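# Find the X-lettered box and move it to the counter

## Task

Look at the underside of every box on the desk to find the one marked with the letter X. That box must end up on the counter and every other box must end up back on the desk. At the end the utility cart must still be standing upright, and the robot must not have fallen over or be left leaning. Anything that stays in place only because the robot is holding it does not count as placed.

## Robot and tools

ROBOT. A simulated Hello Robot Stretch 4 with a single arm. It has an omni-wheel base, a lift that rides up a mast, an arm that telescopes straight out, a wrist with yaw, pitch and roll joints, and a two-finger gripper. It stands about 1.6 m tall. The base rim is never more than 0.23 m from the base origin. There are four cameras: head_camera, head_left_camera, head_right_camera and wrist_camera. Loose objects may occasionally get a brief shove from outside.

FRAMES. The base frame sits on the floor below the base centre, with x forward, y left and z up. hand_pose is reported in the base frame and marks a point between the fingertips of the open gripper (link pinch). When all wrist joints are at 0, its axes line up with the base frame. The printed position may not match the true one exactly. The odometry frame is the base frame as it was at the start of the scene. Heading is positive to the left and runs from -3.142 to 3.142.

TOOLS.
execute_actions(actions, cameras): actions is a list holding one action or none. An empty list only returns the state and images. An action can contain base, joints or both, optionally with pace and contact_limits. The alternative is an action holding only end_of_arm. Everything in one action starts at the same moment, and the parts may finish at different times. No action runs longer than 15 s.
- base takes exactly one relative command, measured from the base's position in the most recent state report. {"translate_m": d} drives straight, forward positive, d from -2 to 2 m. {"strafe_m": d} slides sideways, left positive, -2 to 2 m. {"rotate_rad": d} turns in place, counter-clockwise (left) positive, -3.2 to 3.2 rad.
- joints takes absolute targets by name, each a single number. lift_m: 0 to 1.2 m. arm_m: extension from 0 to 0.55 m. wrist_yaw_rad: -1.134 to 4.276, where 0 points forward, positive turns left, 3.14 is folded back, and above 3.4 the arm can get in the way. wrist_pitch_rad: -1.117 to 4.259, where 0 is level and 1.57 points straight down. wrist_roll_rad: -1.117 to 4.259, where 0 puts both fingers at equal height and positive rolls clockwise as seen from behind. gripper_m: fingertip gap from -0.038 to 0.141 m, with values below 0 pressing the fingers together. A joint target outside its range is clipped and the result reports this. Any other bad value or an unknown key causes the whole call to be rejected, and nothing moves.
- pace is "slow", "default", "fast" or "max". The base reaches 0.1/0.3/0.4/0.6 m/s and turns at 1/2/3/4 rad/s. Once the lift is above 0.2 these speeds are capped further, down to 0.3 m/s and 1 rad/s at lift 1.2.
- contact_limits: {"arm_m": v} with v from 0 (lightest) to 0.75 sets how hard the arm may push before it stops. The default is 0.5.
- {"end_of_arm": "enable_torque"} turns wrist or gripper motors back on after a torque_fault.
- cameras: a list of names, or "all". Omitting it or passing null gives all cameras; [] gives none.
If you leave a joint or the base out of an action, it may keep pushing toward its previous target. If a result reports a stop, the rest of the execute_actions, wait and finished_scene calls in that same reply are skipped.
wait(seconds 0 to 10): lets the scene run with no new command, then returns the state and images.
zoom_image(camera, region [x0,y0,x1,y1] in pixels, origin at top-left, at most 504x504): gives a closer look at the latest full image from that camera. This helps when reading letters on box undersides.
read_manual(section): returns only licence text and does not move anything.
finished_scene(scene 1 or 2): ends the scene for good and reports success. Its result contains the next scene's task. A reply that contains no tool call ends every remaining scene.

RESULTS. base_status and joint_status report how each motion ended. "done" means the target was reached; for the base it means only that the wheels turned the full amount, slip included. "off_target" means it stopped short and may still be pushing. "contact_stop_at_<key>" means it hit something, and the part that was stopped goes slack: a slack lift can sink under load and slack wheels can roll. "limit_stop_at_<name>" means a built-in limit stopped it. "limit_stop_at_tilt" means the robot is leaning more than 6 degrees and the lift, arm and wheels go slack. "limit_stop_at_own_body" is a self-collision guard that tends to trigger when pitch is below -0.2 and roll is below -0.4 or above 4. "torque_fault" means a wrist motor maxed out and went limp, and it needs enable_torque. on_its_own describes anything you did not command; "held at" there gives the target being held. lidar_m lists 12 distances in 30-degree sectors, counter-clockwise starting from straight ahead (4th left, 7th behind, 10th right). "-" means nothing was seen or the object is closer than 0.25 m. Glass and thin legs can be missed. wrist_depth_mm is a 7x7 grid of depths from 100 to 2000 mm. base_odometry is derived from the wheels. If turned_by_wheels and turned_by_imu differ by more than about 0.1 rad, the base hit something or slipped. base_tilt is in degrees, with forward and right positive. motor_effort is in percent and the bracketed value is the peak. A load held in a level gripper pushes the wrist_pitch effort further from 0.

GRIPPING. Command a gripper_m smaller than the object's width. Going lower squeezes harder and pulls the object inward. Neither the reading nor "done" confirms that something is held; look for a change in gripper effort or check the images. If the fingertips get stuck on a surface, raise the lift. To unfold at the start, send lift_m 0.4 together with wrist_yaw_rad 0.

AVOID. Turning or driving while holding more than 1 kg with arm_m above 0.2, particularly at fast or max pace, can tip the robot. So can pushing hard with the gripper raised high. Do not drop boxes, slam them, bump the utility cart or push hard on anything. Set every box down so it rests on its own, and let go before calling finished_scene. Shorter robot motion time earns more credit.

Each tool is called by a JSON object that holds its "api" and its "payload", one argument or row to a line.

## Session

I'll start by looking at the current state of the scene.

{"api": "execute_actions", "payload": {
  "actions": []
}}

Scene clock: 0.00 s.
base_odometry: x=+0.000 y=+0.000 heading=+0.000 (m, m, rad; odometry frame)
turned_by_wheels: +0.000 (rad since the last result)
turned_by_imu: +0.000 (rad since the last result)
base_tilt: forward=-0.5 right=+0.0 (deg)
lidar_m: 0.82 1.08 2.23 2.10 2.40 2.52 1.82 1.53 1.49 1.53 0.83 0.80
base_status: not commanded
joint_positions: lift_m=+0.208 arm_m=+0.001 wrist_yaw_rad=+3.235 wrist_pitch_rad=+0.011 wrist_roll_rad=+0.002 gripper_m=+0.057
joint_status: not commanded
motor_effort: lift_m=+20 arm_m=+0 wrist_yaw_rad=+2 wrist_pitch_rad=-8 wrist_roll_rad=-2 gripper_m=-1 wheel_0=-1 wheel_1=+0 wheel_2=+0 (%)
hand_pose: x=-0.1238 y=+0.0601 z=+0.3830 quat_wxyz=(-0.047, -0.006, +0.001, +0.999) (m; base frame)
wrist_depth_mm: - - 138 - - - - / - - 133 - - - - / - - 129 221 - - - / - 118 139 - - - - / 187 1661 1983 - - - - / 191 1366 202 1537 212 1464 1464 / 191 917 931 569 991 866 976
pictures: head_camera, head_left_camera, head_right_camera, wrist_camera
Images, in order (width x height): head_camera 420x560, head_left_camera 420x672, head_right_camera 420x672, wrist_camera 616x392.

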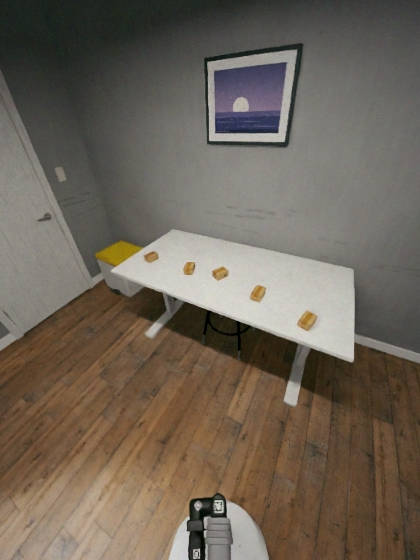

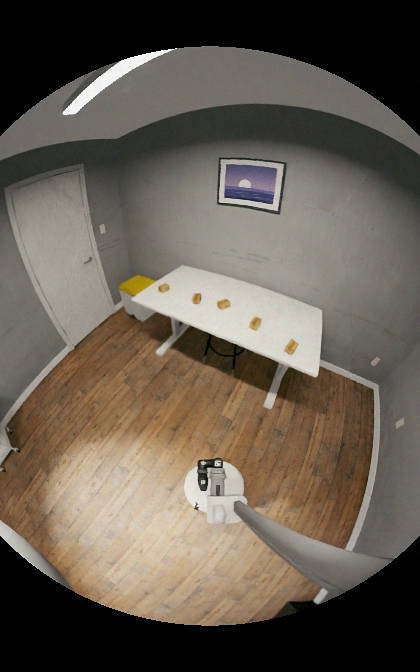

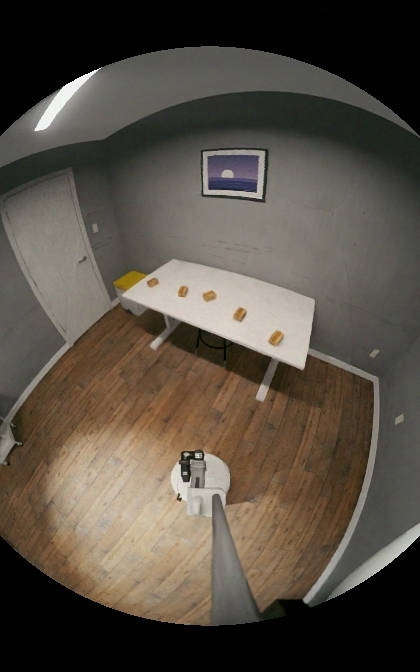

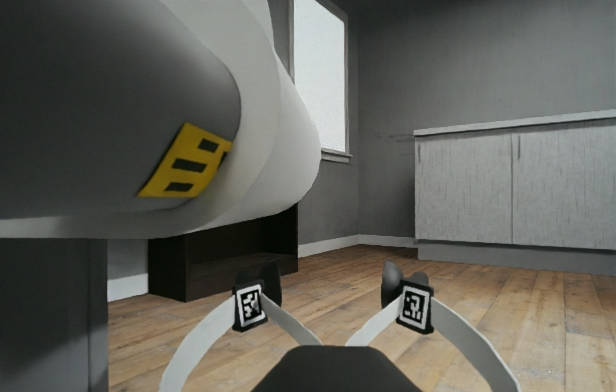

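{"api": "zoom_image", "payload": {
  "camera": "head_camera",
  "region": [90, 210, 370, 420]
}}

Region (90, 210, 370, 420) of head_camera's 420x560 image, scaled by 1.800, with more detail than that image has; it fills the top 378 rows of this view, and the rest is white.

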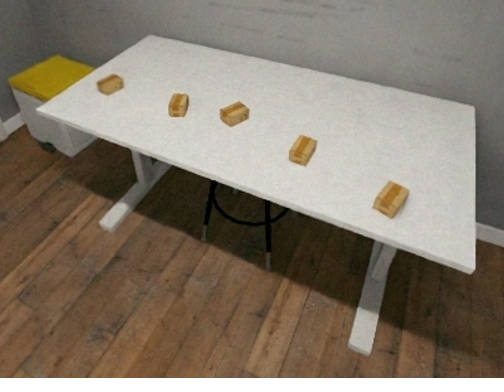

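{"api": "execute_actions", "payload": {
  "actions": [
    {"base": {"rotate_rad": -0.48}, "joints": {"lift_m": 0.8, "wrist_yaw_rad": 0, "wrist_pitch_rad": 0.4, "gripper_m": 0.13}, "pace": "fast"}
  ]
}}

Scene clock: 6.20 s.
base_odometry: x=+0.000 y=+0.000 heading=-0.480 (m, m, rad; odometry frame)
turned_by_wheels: -0.480 (rad since the last result)
turned_by_imu: -0.482 (rad since the last result)
base_tilt: forward=-0.5 right=+0.0 (deg)
lidar_m: 0.79 0.83 1.17 2.25 2.10 2.66 2.51 1.72 1.52 1.50 1.55 0.82
base_status: done
joint_positions: lift_m=+0.800 arm_m=+0.001 wrist_yaw_rad=+0.000 wrist_pitch_rad=+0.402 wrist_roll_rad=+0.002 gripper_m=+0.130
joint_status: all done
motor_effort: lift_m=+24(25) arm_m=+0(0) wrist_yaw_rad=+1(2) wrist_pitch_rad=-7(10) wrist_roll_rad=-1(2) gripper_m=+0(1) wheel_0=+0(6) wheel_1=+1(7) wheel_2=+1(8) (%)
hand_pose: x=+0.4371 y=-0.0873 z=+0.8651 quat_wxyz=(+0.980, +0.001, +0.200, +0.000) (m; base frame)
wrist_depth_mm: 1281 1281 1281 1229 1255 1255 1255 / 1397 1397 1336 1336 1366 1308 1336 / 1281 1281 1229 1205 1397 1366 1397 / 788 778 759 707 809 1464 1499 / 1618 960 1576 1618 1576 1576 1576 / 1576 1499 201 1499 1499 201 1499 / 1308 1255 1281 146 1255 1205 1255
pictures: head_camera, head_left_camera, head_right_camera, wrist_camera
Images, in order (width x height): head_camera 420x560, head_left_camera 420x672, head_right_camera 420x672, wrist_camera 616x392.

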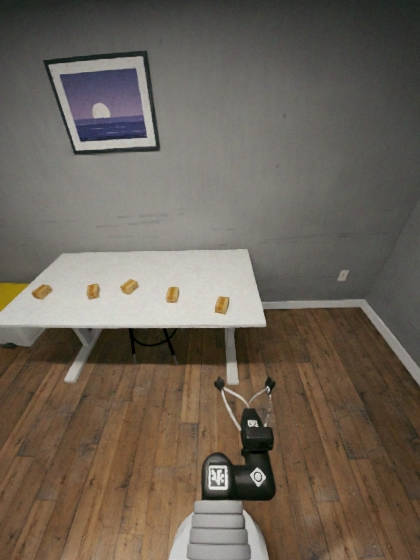

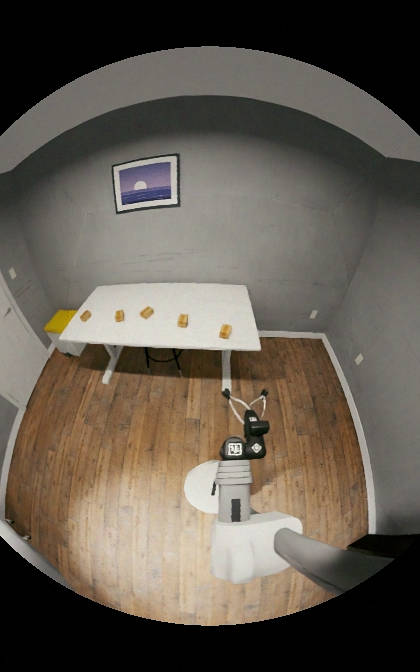

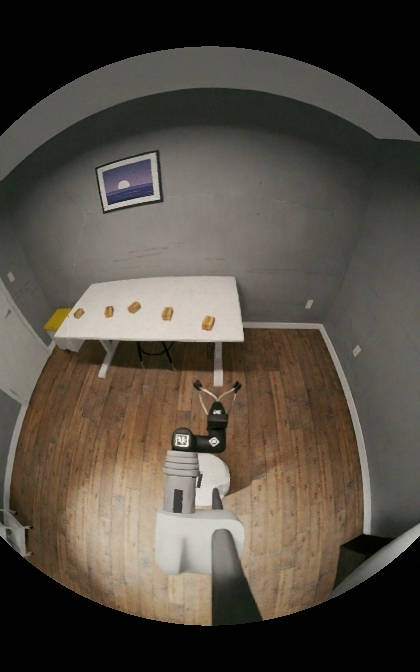

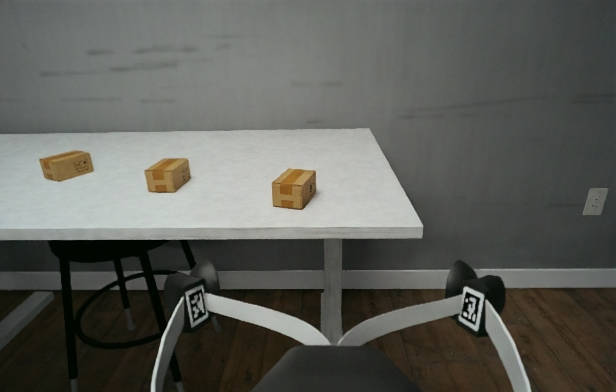

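{"api": "execute_actions", "payload": {
  "actions": [
    {"base": {"strafe_m": 0.055}, "joints": {"lift_m": 0.77, "arm_m": 0.35}, "pace": "fast"}
  ],
  "cameras": ["head_camera", "wrist_camera"]
}}

Scene clock: 12.37 s.
base_odometry: x=+0.025 y=+0.049 heading=-0.480 (m, m, rad; odometry frame)
turned_by_wheels: +0.000 (rad since the last result)
turned_by_imu: +0.001 (rad since the last result)
base_tilt: forward=-0.5 right=+0.0 (deg)
lidar_m: 0.79 0.84 1.17 2.19 2.06 2.68 2.51 1.80 1.57 1.55 1.61 0.83
base_status: done
joint_positions: lift_m=+0.770 arm_m=+0.349 wrist_yaw_rad=+0.000 wrist_pitch_rad=+0.402 wrist_roll_rad=+0.002 gripper_m=+0.130
joint_status: all done
motor_effort: lift_m=+17(22) arm_m=+8(9) wrist_yaw_rad=+3(2) wrist_pitch_rad=-7(7) wrist_roll_rad=-2(1) gripper_m=+1(1) wheel_0=+0(8) wheel_1=+0(9) wheel_2=+1(0) (%)
hand_pose: x=+0.7850 y=-0.0874 z=+0.8356 quat_wxyz=(+0.980, +0.001, +0.200, +0.000) (m; base frame)
wrist_depth_mm: 946 946 946 931 946 931 917 / 1008 1008 991 991 991 991 976 / 1042 1025 1042 1042 1025 1042 1042 / 707 683 683 668 661 1098 1098 / 484 459 496 445 480 504 1160 / 397 392 201 345 384 202 1255 / 325 324 322 146 317 304 312
pictures: head_camera, wrist_camera
Images, in order (width x height): head_camera 420x560, wrist_camera 616x392.

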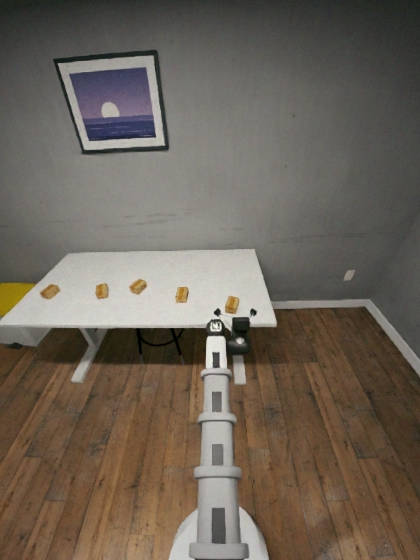

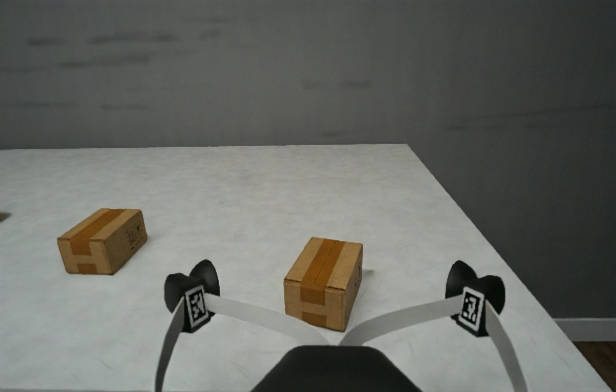

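{"api": "execute_actions", "payload": {
  "actions": [
    {"base": {"translate_m": 0.15}, "joints": {"lift_m": 0.715}, "pace": "fast"}
  ],
  "cameras": ["head_camera", "wrist_camera"]
}}

Scene clock: 17.10 s.
base_odometry: x=+0.159 y=-0.020 heading=-0.480 (m, m, rad; odometry frame)
turned_by_wheels: +0.000 (rad since the last result)
turned_by_imu: +0.000 (rad since the last result)
base_tilt: forward=-0.5 right=+0.0 (deg)
lidar_m: 0.65 0.67 0.93 2.16 2.16 2.43 2.68 1.85 1.62 1.55 1.61 0.67
base_status: done
joint_positions: lift_m=+0.715 arm_m=+0.349 wrist_yaw_rad=+0.000 wrist_pitch_rad=+0.402 wrist_roll_rad=+0.002 gripper_m=+0.130
joint_status: all done
motor_effort: lift_m=+18(17) arm_m=+8(8) wrist_yaw_rad=+3(1) wrist_pitch_rad=-7(7) wrist_roll_rad=-1(2) gripper_m=+1(1) wheel_0=-2(5) wheel_1=-1(6) wheel_2=+0(8) (%)
hand_pose: x=+0.7850 y=-0.0874 z=+0.7806 quat_wxyz=(+0.980, +0.001, +0.200, +0.000) (m; base frame)
wrist_depth_mm: 809 809 798 809 798 798 778 / 866 866 854 831 854 831 820 / 878 891 854 820 820 878 866 / 549 539 530 521 521 554 931 / 334 389 389 382 382 375 991 / 306 307 202 228 236 202 296 / 255 253 252 146 248 239 245
pictures: head_camera, wrist_camera
Images, in order (width x height): head_camera 420x560, wrist_camera 616x392.

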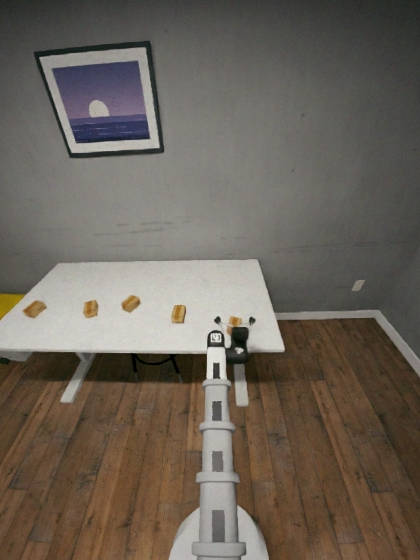

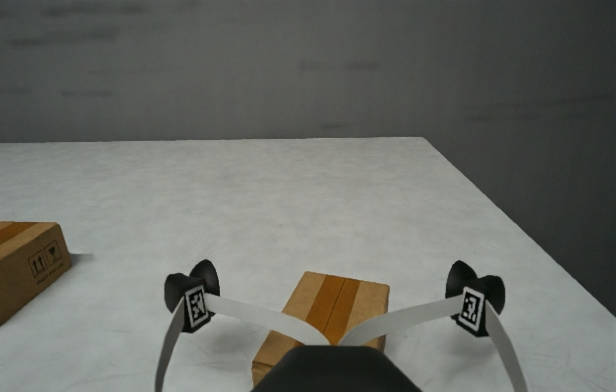

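{"api": "execute_actions", "payload": {
  "actions": [
    {"joints": {"lift_m": 0.688, "arm_m": 0.343, "gripper_m": 0.02}, "pace": "fast"}
  ],
  "cameras": ["head_camera", "wrist_camera"]
}}

Scene clock: 21.03 s.
base_odometry: x=+0.159 y=-0.020 heading=-0.480 (m, m, rad; odometry frame)
turned_by_wheels: +0.000 (rad since the last result)
turned_by_imu: +0.000 (rad since the last result)
base_tilt: forward=-0.5 right=+0.0 (deg)
lidar_m: 0.65 0.66 0.93 2.17 2.16 2.45 2.67 1.81 1.58 1.55 1.60 0.67
base_status: not commanded
joint_positions: lift_m=+0.688 arm_m=+0.344 wrist_yaw_rad=+0.000 wrist_pitch_rad=+0.403 wrist_roll_rad=+0.002 gripper_m=+0.020
joint_status: all done
motor_effort: lift_m=+17(17) arm_m=-8(8) wrist_yaw_rad=+1(2) wrist_pitch_rad=-9(10) wrist_roll_rad=-2(1) gripper_m=-14(17) wheel_0=-1(1) wheel_1=-2(2) wheel_2=+0(0) (%)
hand_pose: x=+0.7808 y=-0.0874 z=+0.7534 quat_wxyz=(+0.980, +0.001, +0.200, +0.000) (m; base frame)
wrist_depth_mm: 820 809 809 798 809 798 798 / 866 866 866 842 842 854 831 / 768 741 723 699 699 878 878 / 433 466 455 452 442 439 946 / 320 338 334 228 325 324 338 / 268 266 189 179 186 257 254 / 220 211 217 143 213 206 211
pictures: head_camera, wrist_camera
Images, in order (width x height): head_camera 420x560, wrist_camera 616x392.

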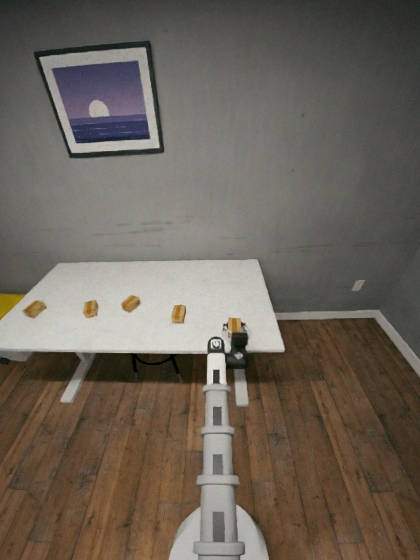

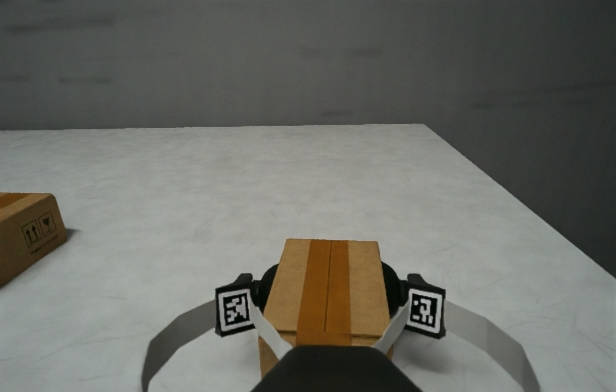

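{"api": "execute_actions", "payload": {
  "actions": [
    {"joints": {"lift_m": 0.76, "wrist_pitch_rad": -0.5, "wrist_roll_rad": 2.6}, "pace": "fast"}
  ],
  "cameras": ["head_camera"]
}}

{"api": "zoom_image", "payload": {
  "camera": "head_camera",
  "region": [200, 230, 290, 320]
}}

Scene clock: 24.50 s.
base_odometry: x=+0.159 y=-0.020 heading=-0.480 (m, m, rad; odometry frame)
turned_by_wheels: +0.000 (rad since the last result)
turned_by_imu: +0.000 (rad since the last result)
base_tilt: forward=-0.6 right=+0.0 (deg)
lidar_m: 0.66 0.66 0.92 2.17 2.15 2.43 2.68 1.85 1.60 1.54 1.62 0.68
base_status: not commanded
joint_positions: lift_m=+0.760 arm_m=+0.344 wrist_yaw_rad=+0.000 wrist_pitch_rad=-0.497 wrist_roll_rad=+2.599 gripper_m=+0.020
joint_status: all done
motor_effort: lift_m=+24(25) arm_m=-8(8) wrist_yaw_rad=+3(1) wrist_pitch_rad=-10(16) wrist_roll_rad=+1(4) gripper_m=-16(16) wheel_0=-1(1) wheel_1=-2(2) wheel_2=+0(0) (%)
hand_pose: x=+0.7689 y=-0.0874 z=+1.0755 quat_wxyz=(+0.260, +0.934, -0.066, +0.237) (m; base frame)
wrist_depth_mm: 1078 1008 904 854 788 741 699 / 1138 1060 960 917 842 778 741 / 1255 1138 1042 960 891 831 778 / 1366 1281 1118 1008 960 878 831 / 1499 1366 1182 228 976 960 866 / 1464 1537 190 179 183 960 917 / 1308 1430 1464 144 1118 1025 976
pictures: head_camera
Images, in order (width x height): head_camera 420x560.

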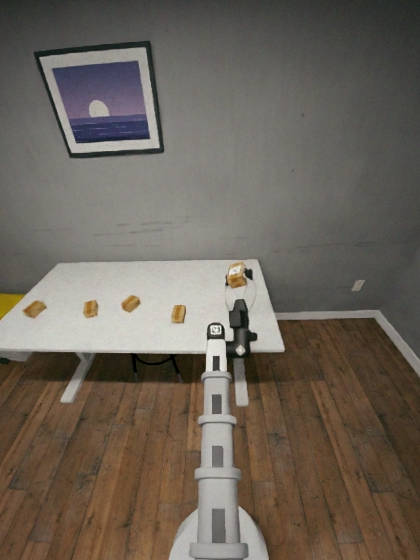

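Region (200, 230, 290, 320) of head_camera's 420x560 image, scaled by 5.600, with more detail than that image has.

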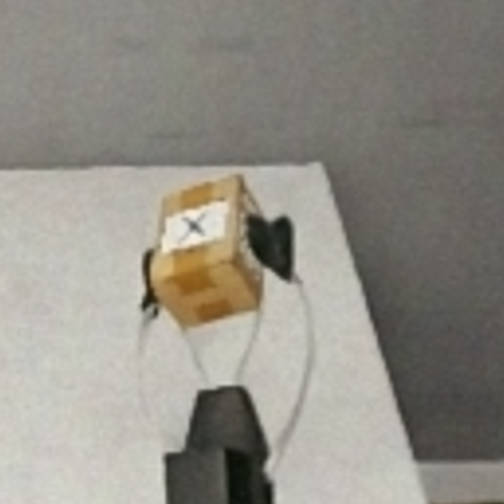

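{"api": "zoom_image", "payload": {
  "camera": "head_camera",
  "region": [220, 255, 260, 295]
}}

Region (220, 255, 260, 295) of head_camera's 420x560 image, scaled by 12.600, with more detail than that image has.

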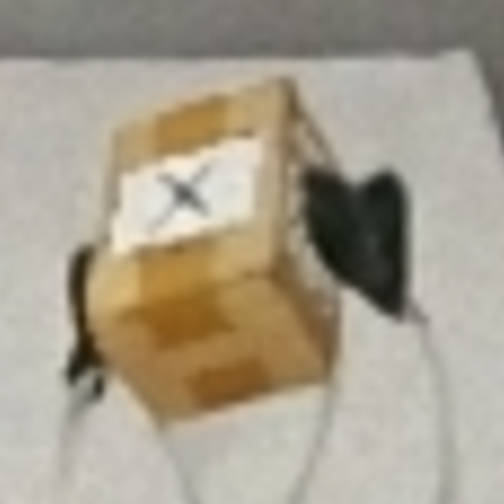

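{"api": "execute_actions", "payload": {
  "actions": [
    {"base": {"rotate_rad": -3.14}, "joints": {"lift_m": 0.4, "arm_m": 0.0, "wrist_roll_rad": 3.0}, "pace": "fast"}
  ]
}}

Scene clock: 28.83 s.
base_odometry: x=+0.158 y=-0.021 heading=+2.663 (m, m, rad; odometry frame)
turned_by_wheels: -3.140 (rad since the last result)
turned_by_imu: -3.156 (rad since the last result)
base_tilt: forward=-0.5 right=+0.0 (deg)
lidar_m: 2.63 1.80 1.60 1.55 1.61 0.67 0.66 0.68 0.92 2.15 2.13 2.36
base_status: done
joint_positions: lift_m=+0.400 arm_m=+0.002 wrist_yaw_rad=+0.000 wrist_pitch_rad=-0.497 wrist_roll_rad=+3.000 gripper_m=+0.020
joint_status: all done
motor_effort: lift_m=+18(22) arm_m=-8(10) wrist_yaw_rad=+4(0) wrist_pitch_rad=-10(11) wrist_roll_rad=+0(7) gripper_m=-16(17) wheel_0=+0(7) wheel_1=-1(8) wheel_2=-1(8) (%)
hand_pose: x=+0.4266 y=-0.0875 z=+0.7160 quat_wxyz=(+0.069, +0.967, -0.018, +0.245) (m; base frame)
wrist_depth_mm: - - - - - - - / - - - - - - - / - - - - - - - / - - - - - - - / - - - 228 - - - / - - 188 179 185 - - / 1983 - - 143 - - -
pictures: head_camera, head_left_camera, head_right_camera, wrist_camera
Images, in order (width x height): head_camera 420x560, head_left_camera 420x672, head_right_camera 420x672, wrist_camera 616x392.

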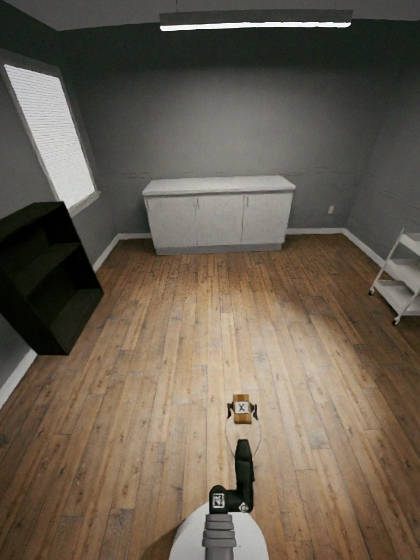

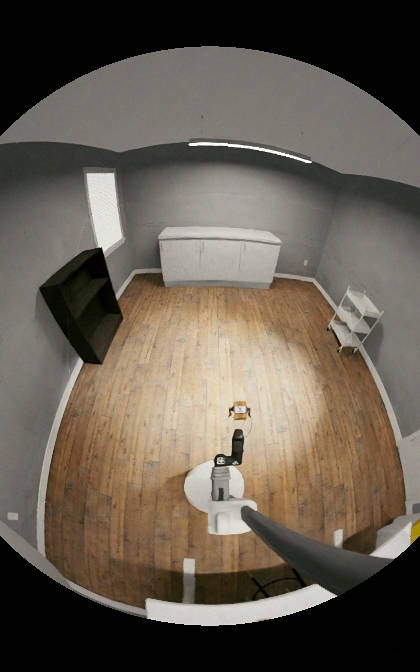

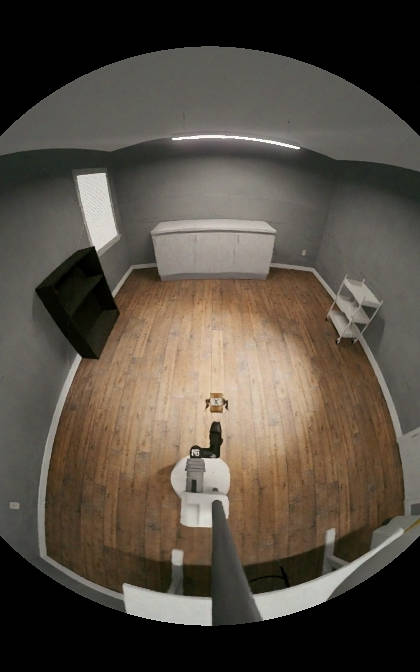

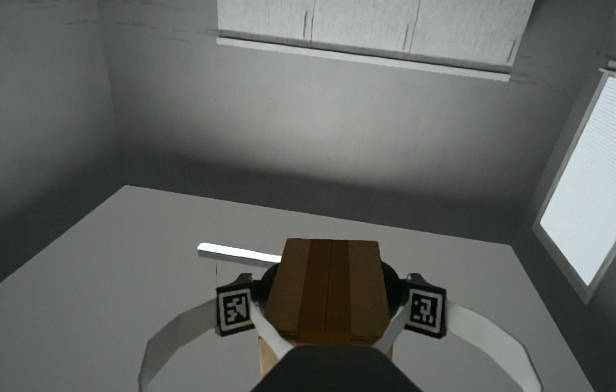

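{"api": "zoom_image", "payload": {
  "camera": "head_camera",
  "region": [215, 380, 270, 435]
}}

Region (215, 380, 270, 435) of head_camera's 420x560 image, scaled by 9.164, with more detail than that image has.

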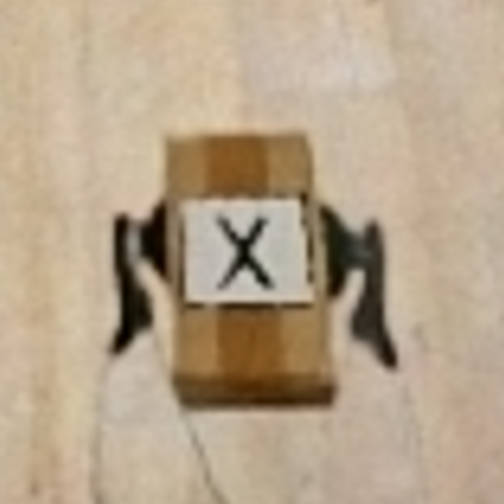

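{"api": "execute_actions", "payload": {
  "actions": [
    {"base": {"translate_m": 2.0}, "joints": {"lift_m": 0.97, "arm_m": 0.2, "wrist_pitch_rad": 0.4, "wrist_roll_rad": 0.0}, "pace": "max"}
  ],
  "cameras": ["head_camera", "wrist_camera"]
}}

Scene clock: 35.83 s.
base_odometry: x=-1.617 y=+0.900 heading=+2.663 (m, m, rad; odometry frame)
turned_by_wheels: +0.000 (rad since the last result)
turned_by_imu: +0.002 (rad since the last result)
base_tilt: forward=-0.5 right=+0.0 (deg)
lidar_m: 0.64 0.65 0.91 1.29 1.33 2.25 3.54 2.79 1.72 1.69 0.97 0.67
base_status: done
joint_positions: lift_m=+0.970 arm_m=+0.199 wrist_yaw_rad=+0.000 wrist_pitch_rad=+0.403 wrist_roll_rad=+0.001 gripper_m=+0.020
joint_status: all done
motor_effort: lift_m=+23(27) arm_m=+8(9) wrist_yaw_rad=+2(3) wrist_pitch_rad=-9(8) wrist_roll_rad=-3(7) gripper_m=-15(18) wheel_0=+1(7) wheel_1=-1(8) wheel_2=+1(12) (%)
hand_pose: x=+0.6349 y=-0.0874 z=+1.0349 quat_wxyz=(+0.980, +0.000, +0.200, +0.000) (m; base frame)
wrist_depth_mm: 788 788 788 798 778 778 778 / 831 831 842 831 831 820 820 / 891 891 866 891 866 878 854 / 715 715 699 691 683 676 668 / 525 521 508 229 496 500 488 / 413 404 188 179 186 394 389 / 338 324 332 143 329 314 324
pictures: head_camera, wrist_camera
Images, in order (width x height): head_camera 420x560, wrist_camera 616x392.

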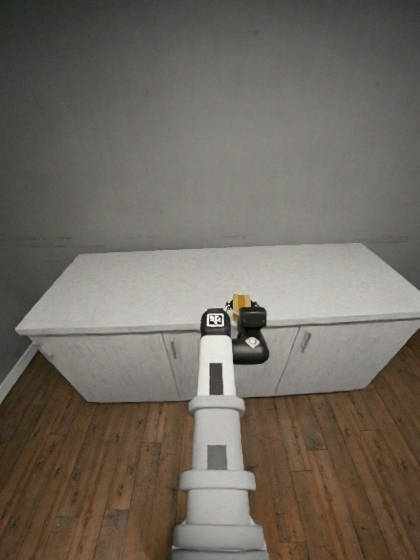

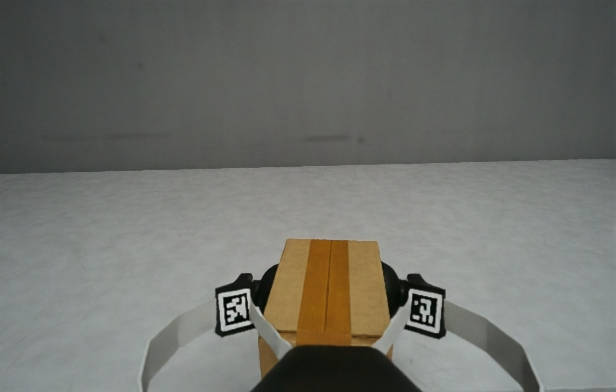

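{"api": "execute_actions", "payload": {
  "actions": [
    {"joints": {"lift_m": 0.893, "arm_m": 0.36}, "pace": "fast"}
  ],
  "cameras": ["head_camera", "wrist_camera"]
}}

Scene clock: 37.80 s.
base_odometry: x=-1.617 y=+0.900 heading=+2.663 (m, m, rad; odometry frame)
turned_by_wheels: +0.000 (rad since the last result)
turned_by_imu: +0.000 (rad since the last result)
base_tilt: forward=-0.5 right=+0.0 (deg)
lidar_m: 0.65 0.65 0.90 1.29 1.34 2.24 3.52 2.79 1.72 1.68 0.95 0.69
base_status: not commanded
joint_positions: lift_m=+0.893 arm_m=+0.359 wrist_yaw_rad=+0.000 wrist_pitch_rad=+0.403 wrist_roll_rad=+0.001 gripper_m=+0.020
joint_status: all done
motor_effort: lift_m=+18(21) arm_m=+8(9) wrist_yaw_rad=+1(2) wrist_pitch_rad=-10(10) wrist_roll_rad=-3(3) gripper_m=-15(17) wheel_0=+0(0) wheel_1=-1(1) wheel_2=+1(0) (%)
hand_pose: x=+0.7949 y=-0.0874 z=+0.9583 quat_wxyz=(+0.980, +0.000, +0.200, +0.000) (m; base frame)
wrist_depth_mm: 634 634 640 634 634 627 634 / 683 676 676 683 668 668 661 / 707 707 707 707 691 683 691 / 504 500 496 492 480 480 469 / 370 366 364 228 355 351 347 / 289 289 188 179 186 277 276 / 237 229 236 143 231 224 229
pictures: head_camera, wrist_camera
Images, in order (width x height): head_camera 420x560, wrist_camera 616x392.

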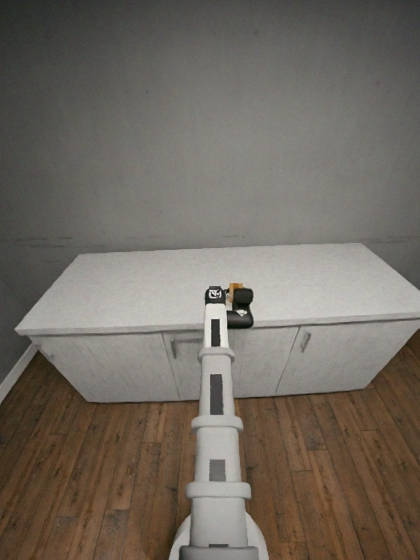

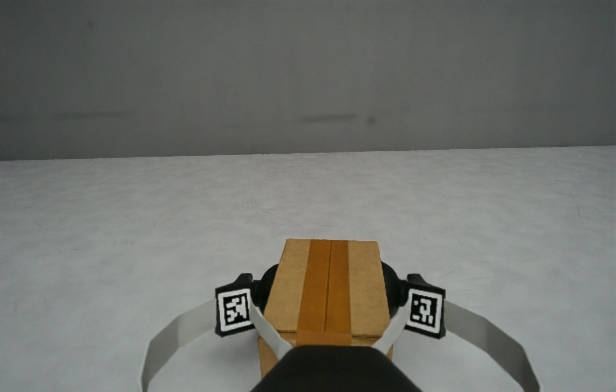

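{"api": "execute_actions", "payload": {
  "actions": [
    {"joints": {"lift_m": 0.879, "gripper_m": 0.09}, "pace": "fast"}
  ],
  "cameras": ["head_camera", "wrist_camera"]
}}

Scene clock: 39.70 s.
base_odometry: x=-1.617 y=+0.900 heading=+2.663 (m, m, rad; odometry frame)
turned_by_wheels: +0.000 (rad since the last result)
turned_by_imu: +0.000 (rad since the last result)
base_tilt: forward=-0.5 right=+0.0 (deg)
lidar_m: 0.64 0.66 0.90 1.29 1.35 2.23 3.54 2.81 1.73 1.69 0.94 0.68
base_status: not commanded
joint_positions: lift_m=+0.879 arm_m=+0.359 wrist_yaw_rad=+0.000 wrist_pitch_rad=+0.402 wrist_roll_rad=+0.000 gripper_m=+0.090
joint_status: all done
motor_effort: lift_m=+18(17) arm_m=+8(8) wrist_yaw_rad=+3(2) wrist_pitch_rad=-7(12) wrist_roll_rad=-2(2) gripper_m=+0(18) wheel_0=+1(1) wheel_1=-1(1) wheel_2=+0(1) (%)
hand_pose: x=+0.7950 y=-0.0874 z=+0.9445 quat_wxyz=(+0.980, +0.000, +0.200, +0.000) (m; base frame)
wrist_depth_mm: 640 634 647 634 634 627 627 / 683 676 661 668 676 668 676 / 715 699 707 691 691 691 676 / 477 469 459 455 449 442 439 / 343 342 334 249 315 327 324 / 268 266 203 187 194 247 257 / 221 220 216 149 215 208 213
pictures: head_camera, wrist_camera
Images, in order (width x height): head_camera 420x560, wrist_camera 616x392.

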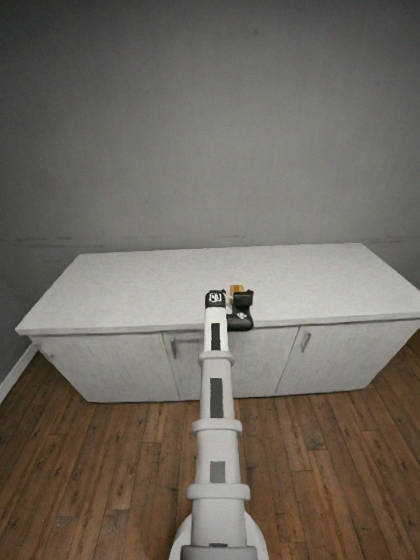

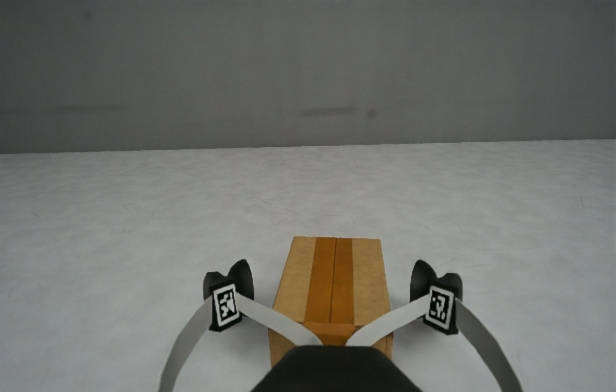

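{"api": "execute_actions", "payload": {
  "actions": [
    {"joints": {"lift_m": 0.94, "wrist_pitch_rad": 0.2}, "pace": "fast"}
  ],
  "cameras": ["wrist_camera"]
}}

{"api": "execute_actions", "payload": {
  "actions": [
    {"joints": {"wrist_yaw_rad": 2.9, "wrist_pitch_rad": 0.15}, "base": {"rotate_rad": 0.3}, "pace": "fast"}
  ]
}}

Scene clock: 41.37 s.
base_odometry: x=-1.617 y=+0.900 heading=+2.663 (m, m, rad; odometry frame)
turned_by_wheels: +0.000 (rad since the last result)
turned_by_imu: +0.000 (rad since the last result)
base_tilt: forward=-0.5 right=+0.0 (deg)
lidar_m: 0.64 0.67 0.91 1.27 1.33 2.22 3.53 2.79 1.73 1.69 0.97 0.68
base_status: not commanded
joint_positions: lift_m=+0.940 arm_m=+0.359 wrist_yaw_rad=+0.000 wrist_pitch_rad=+0.202 wrist_roll_rad=+0.000 gripper_m=+0.090
joint_status: all done
motor_effort: lift_m=+23(24) arm_m=+8(8) wrist_yaw_rad=+0(3) wrist_pitch_rad=-9(14) wrist_roll_rad=-2(3) gripper_m=-1(0) wheel_0=+0(1) wheel_1=-1(1) wheel_2=+1(1) (%)
hand_pose: x=+0.8121 y=-0.0874 z=+1.0600 quat_wxyz=(+0.995, +0.000, +0.101, +0.000) (m; base frame)
wrist_depth_mm: 661 668 661 661 654 661 647 / 683 683 683 683 676 683 668 / 707 707 699 691 691 691 691 / 732 723 732 723 715 723 699 / 741 723 741 732 715 732 723 / 521 517 204 512 452 477 500 / 397 397 387 149 392 370 387
pictures: wrist_camera
Images, in order (width x height): wrist_camera 616x392.

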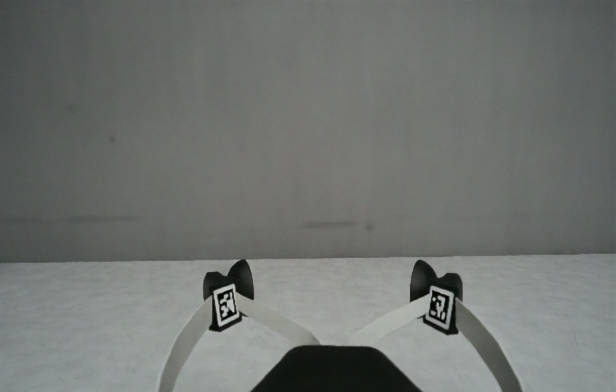

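Scene clock: 43.60 s.
base_odometry: x=-1.617 y=+0.900 heading=+2.963 (m, m, rad; odometry frame)
turned_by_wheels: +0.300 (rad since the last result)
turned_by_imu: +0.302 (rad since the last result)
base_tilt: forward=-0.6 right=+0.0 (deg)
lidar_m: 0.66 0.75 1.57 1.28 1.52 2.68 2.89 2.49 1.69 2.16 0.76 0.64
base_status: done
joint_positions: lift_m=+0.940 arm_m=+0.359 wrist_yaw_rad=+2.899 wrist_pitch_rad=+0.152 wrist_roll_rad=+0.000 gripper_m=+0.090
joint_status: all done
motor_effort: lift_m=+23(23) arm_m=+7(8) wrist_yaw_rad=+4(8) wrist_pitch_rad=-8(12) wrist_roll_rad=-3(3) gripper_m=-2(0) wheel_0=+1(8) wheel_1=-1(6) wheel_2=+2(7) (%)
hand_pose: x=+0.2737 y=+0.1532 z=+1.0742 quat_wxyz=(+0.120, -0.075, +0.009, +0.990) (m; base frame)
wrist_depth_mm: 146 - - - - - - / 157 237 - - - - - / 455 370 - - - - - / - - - - - - - / - - - - - - - / - - 204 - - - - / - 580 - 149 - 1921 1921
pictures: head_camera, head_left_camera, head_right_camera, wrist_camera
Images, in order (width x height): head_camera 420x560, head_left_camera 420x672, head_right_camera 420x672, wrist_camera 616x392.

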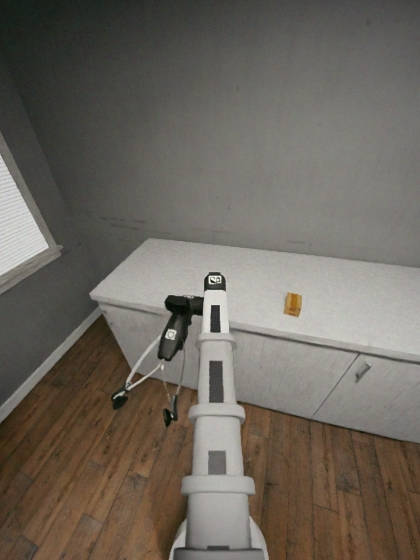

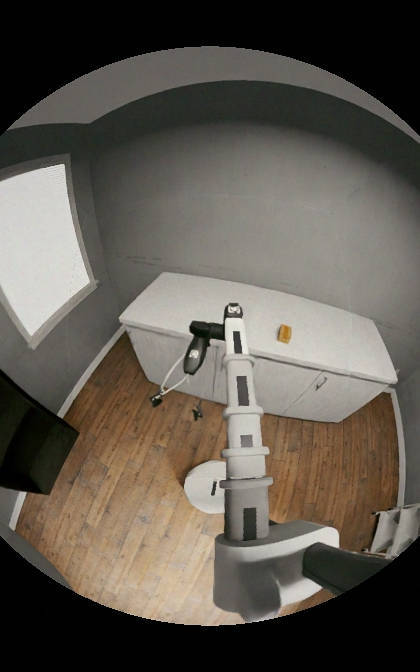

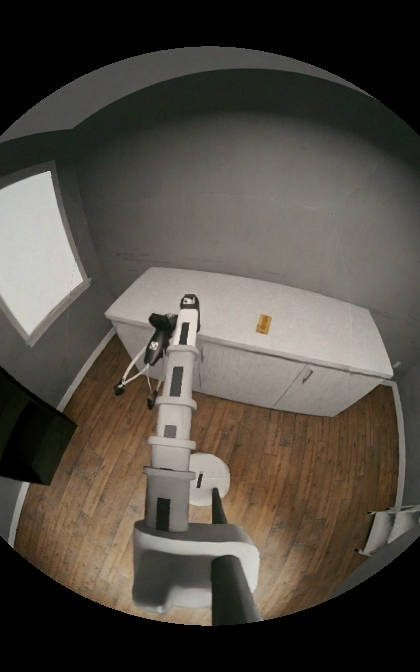

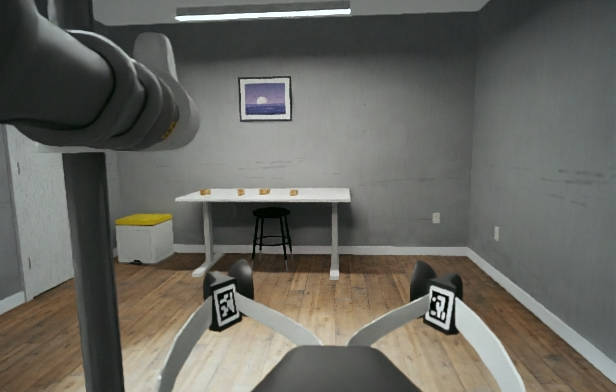

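The X box is on the counter, the other four are still on the desk, and the cart is upright.

{"api": "finished_scene", "payload": {
  "scene": 1
}}

The scene is finished: the task was done.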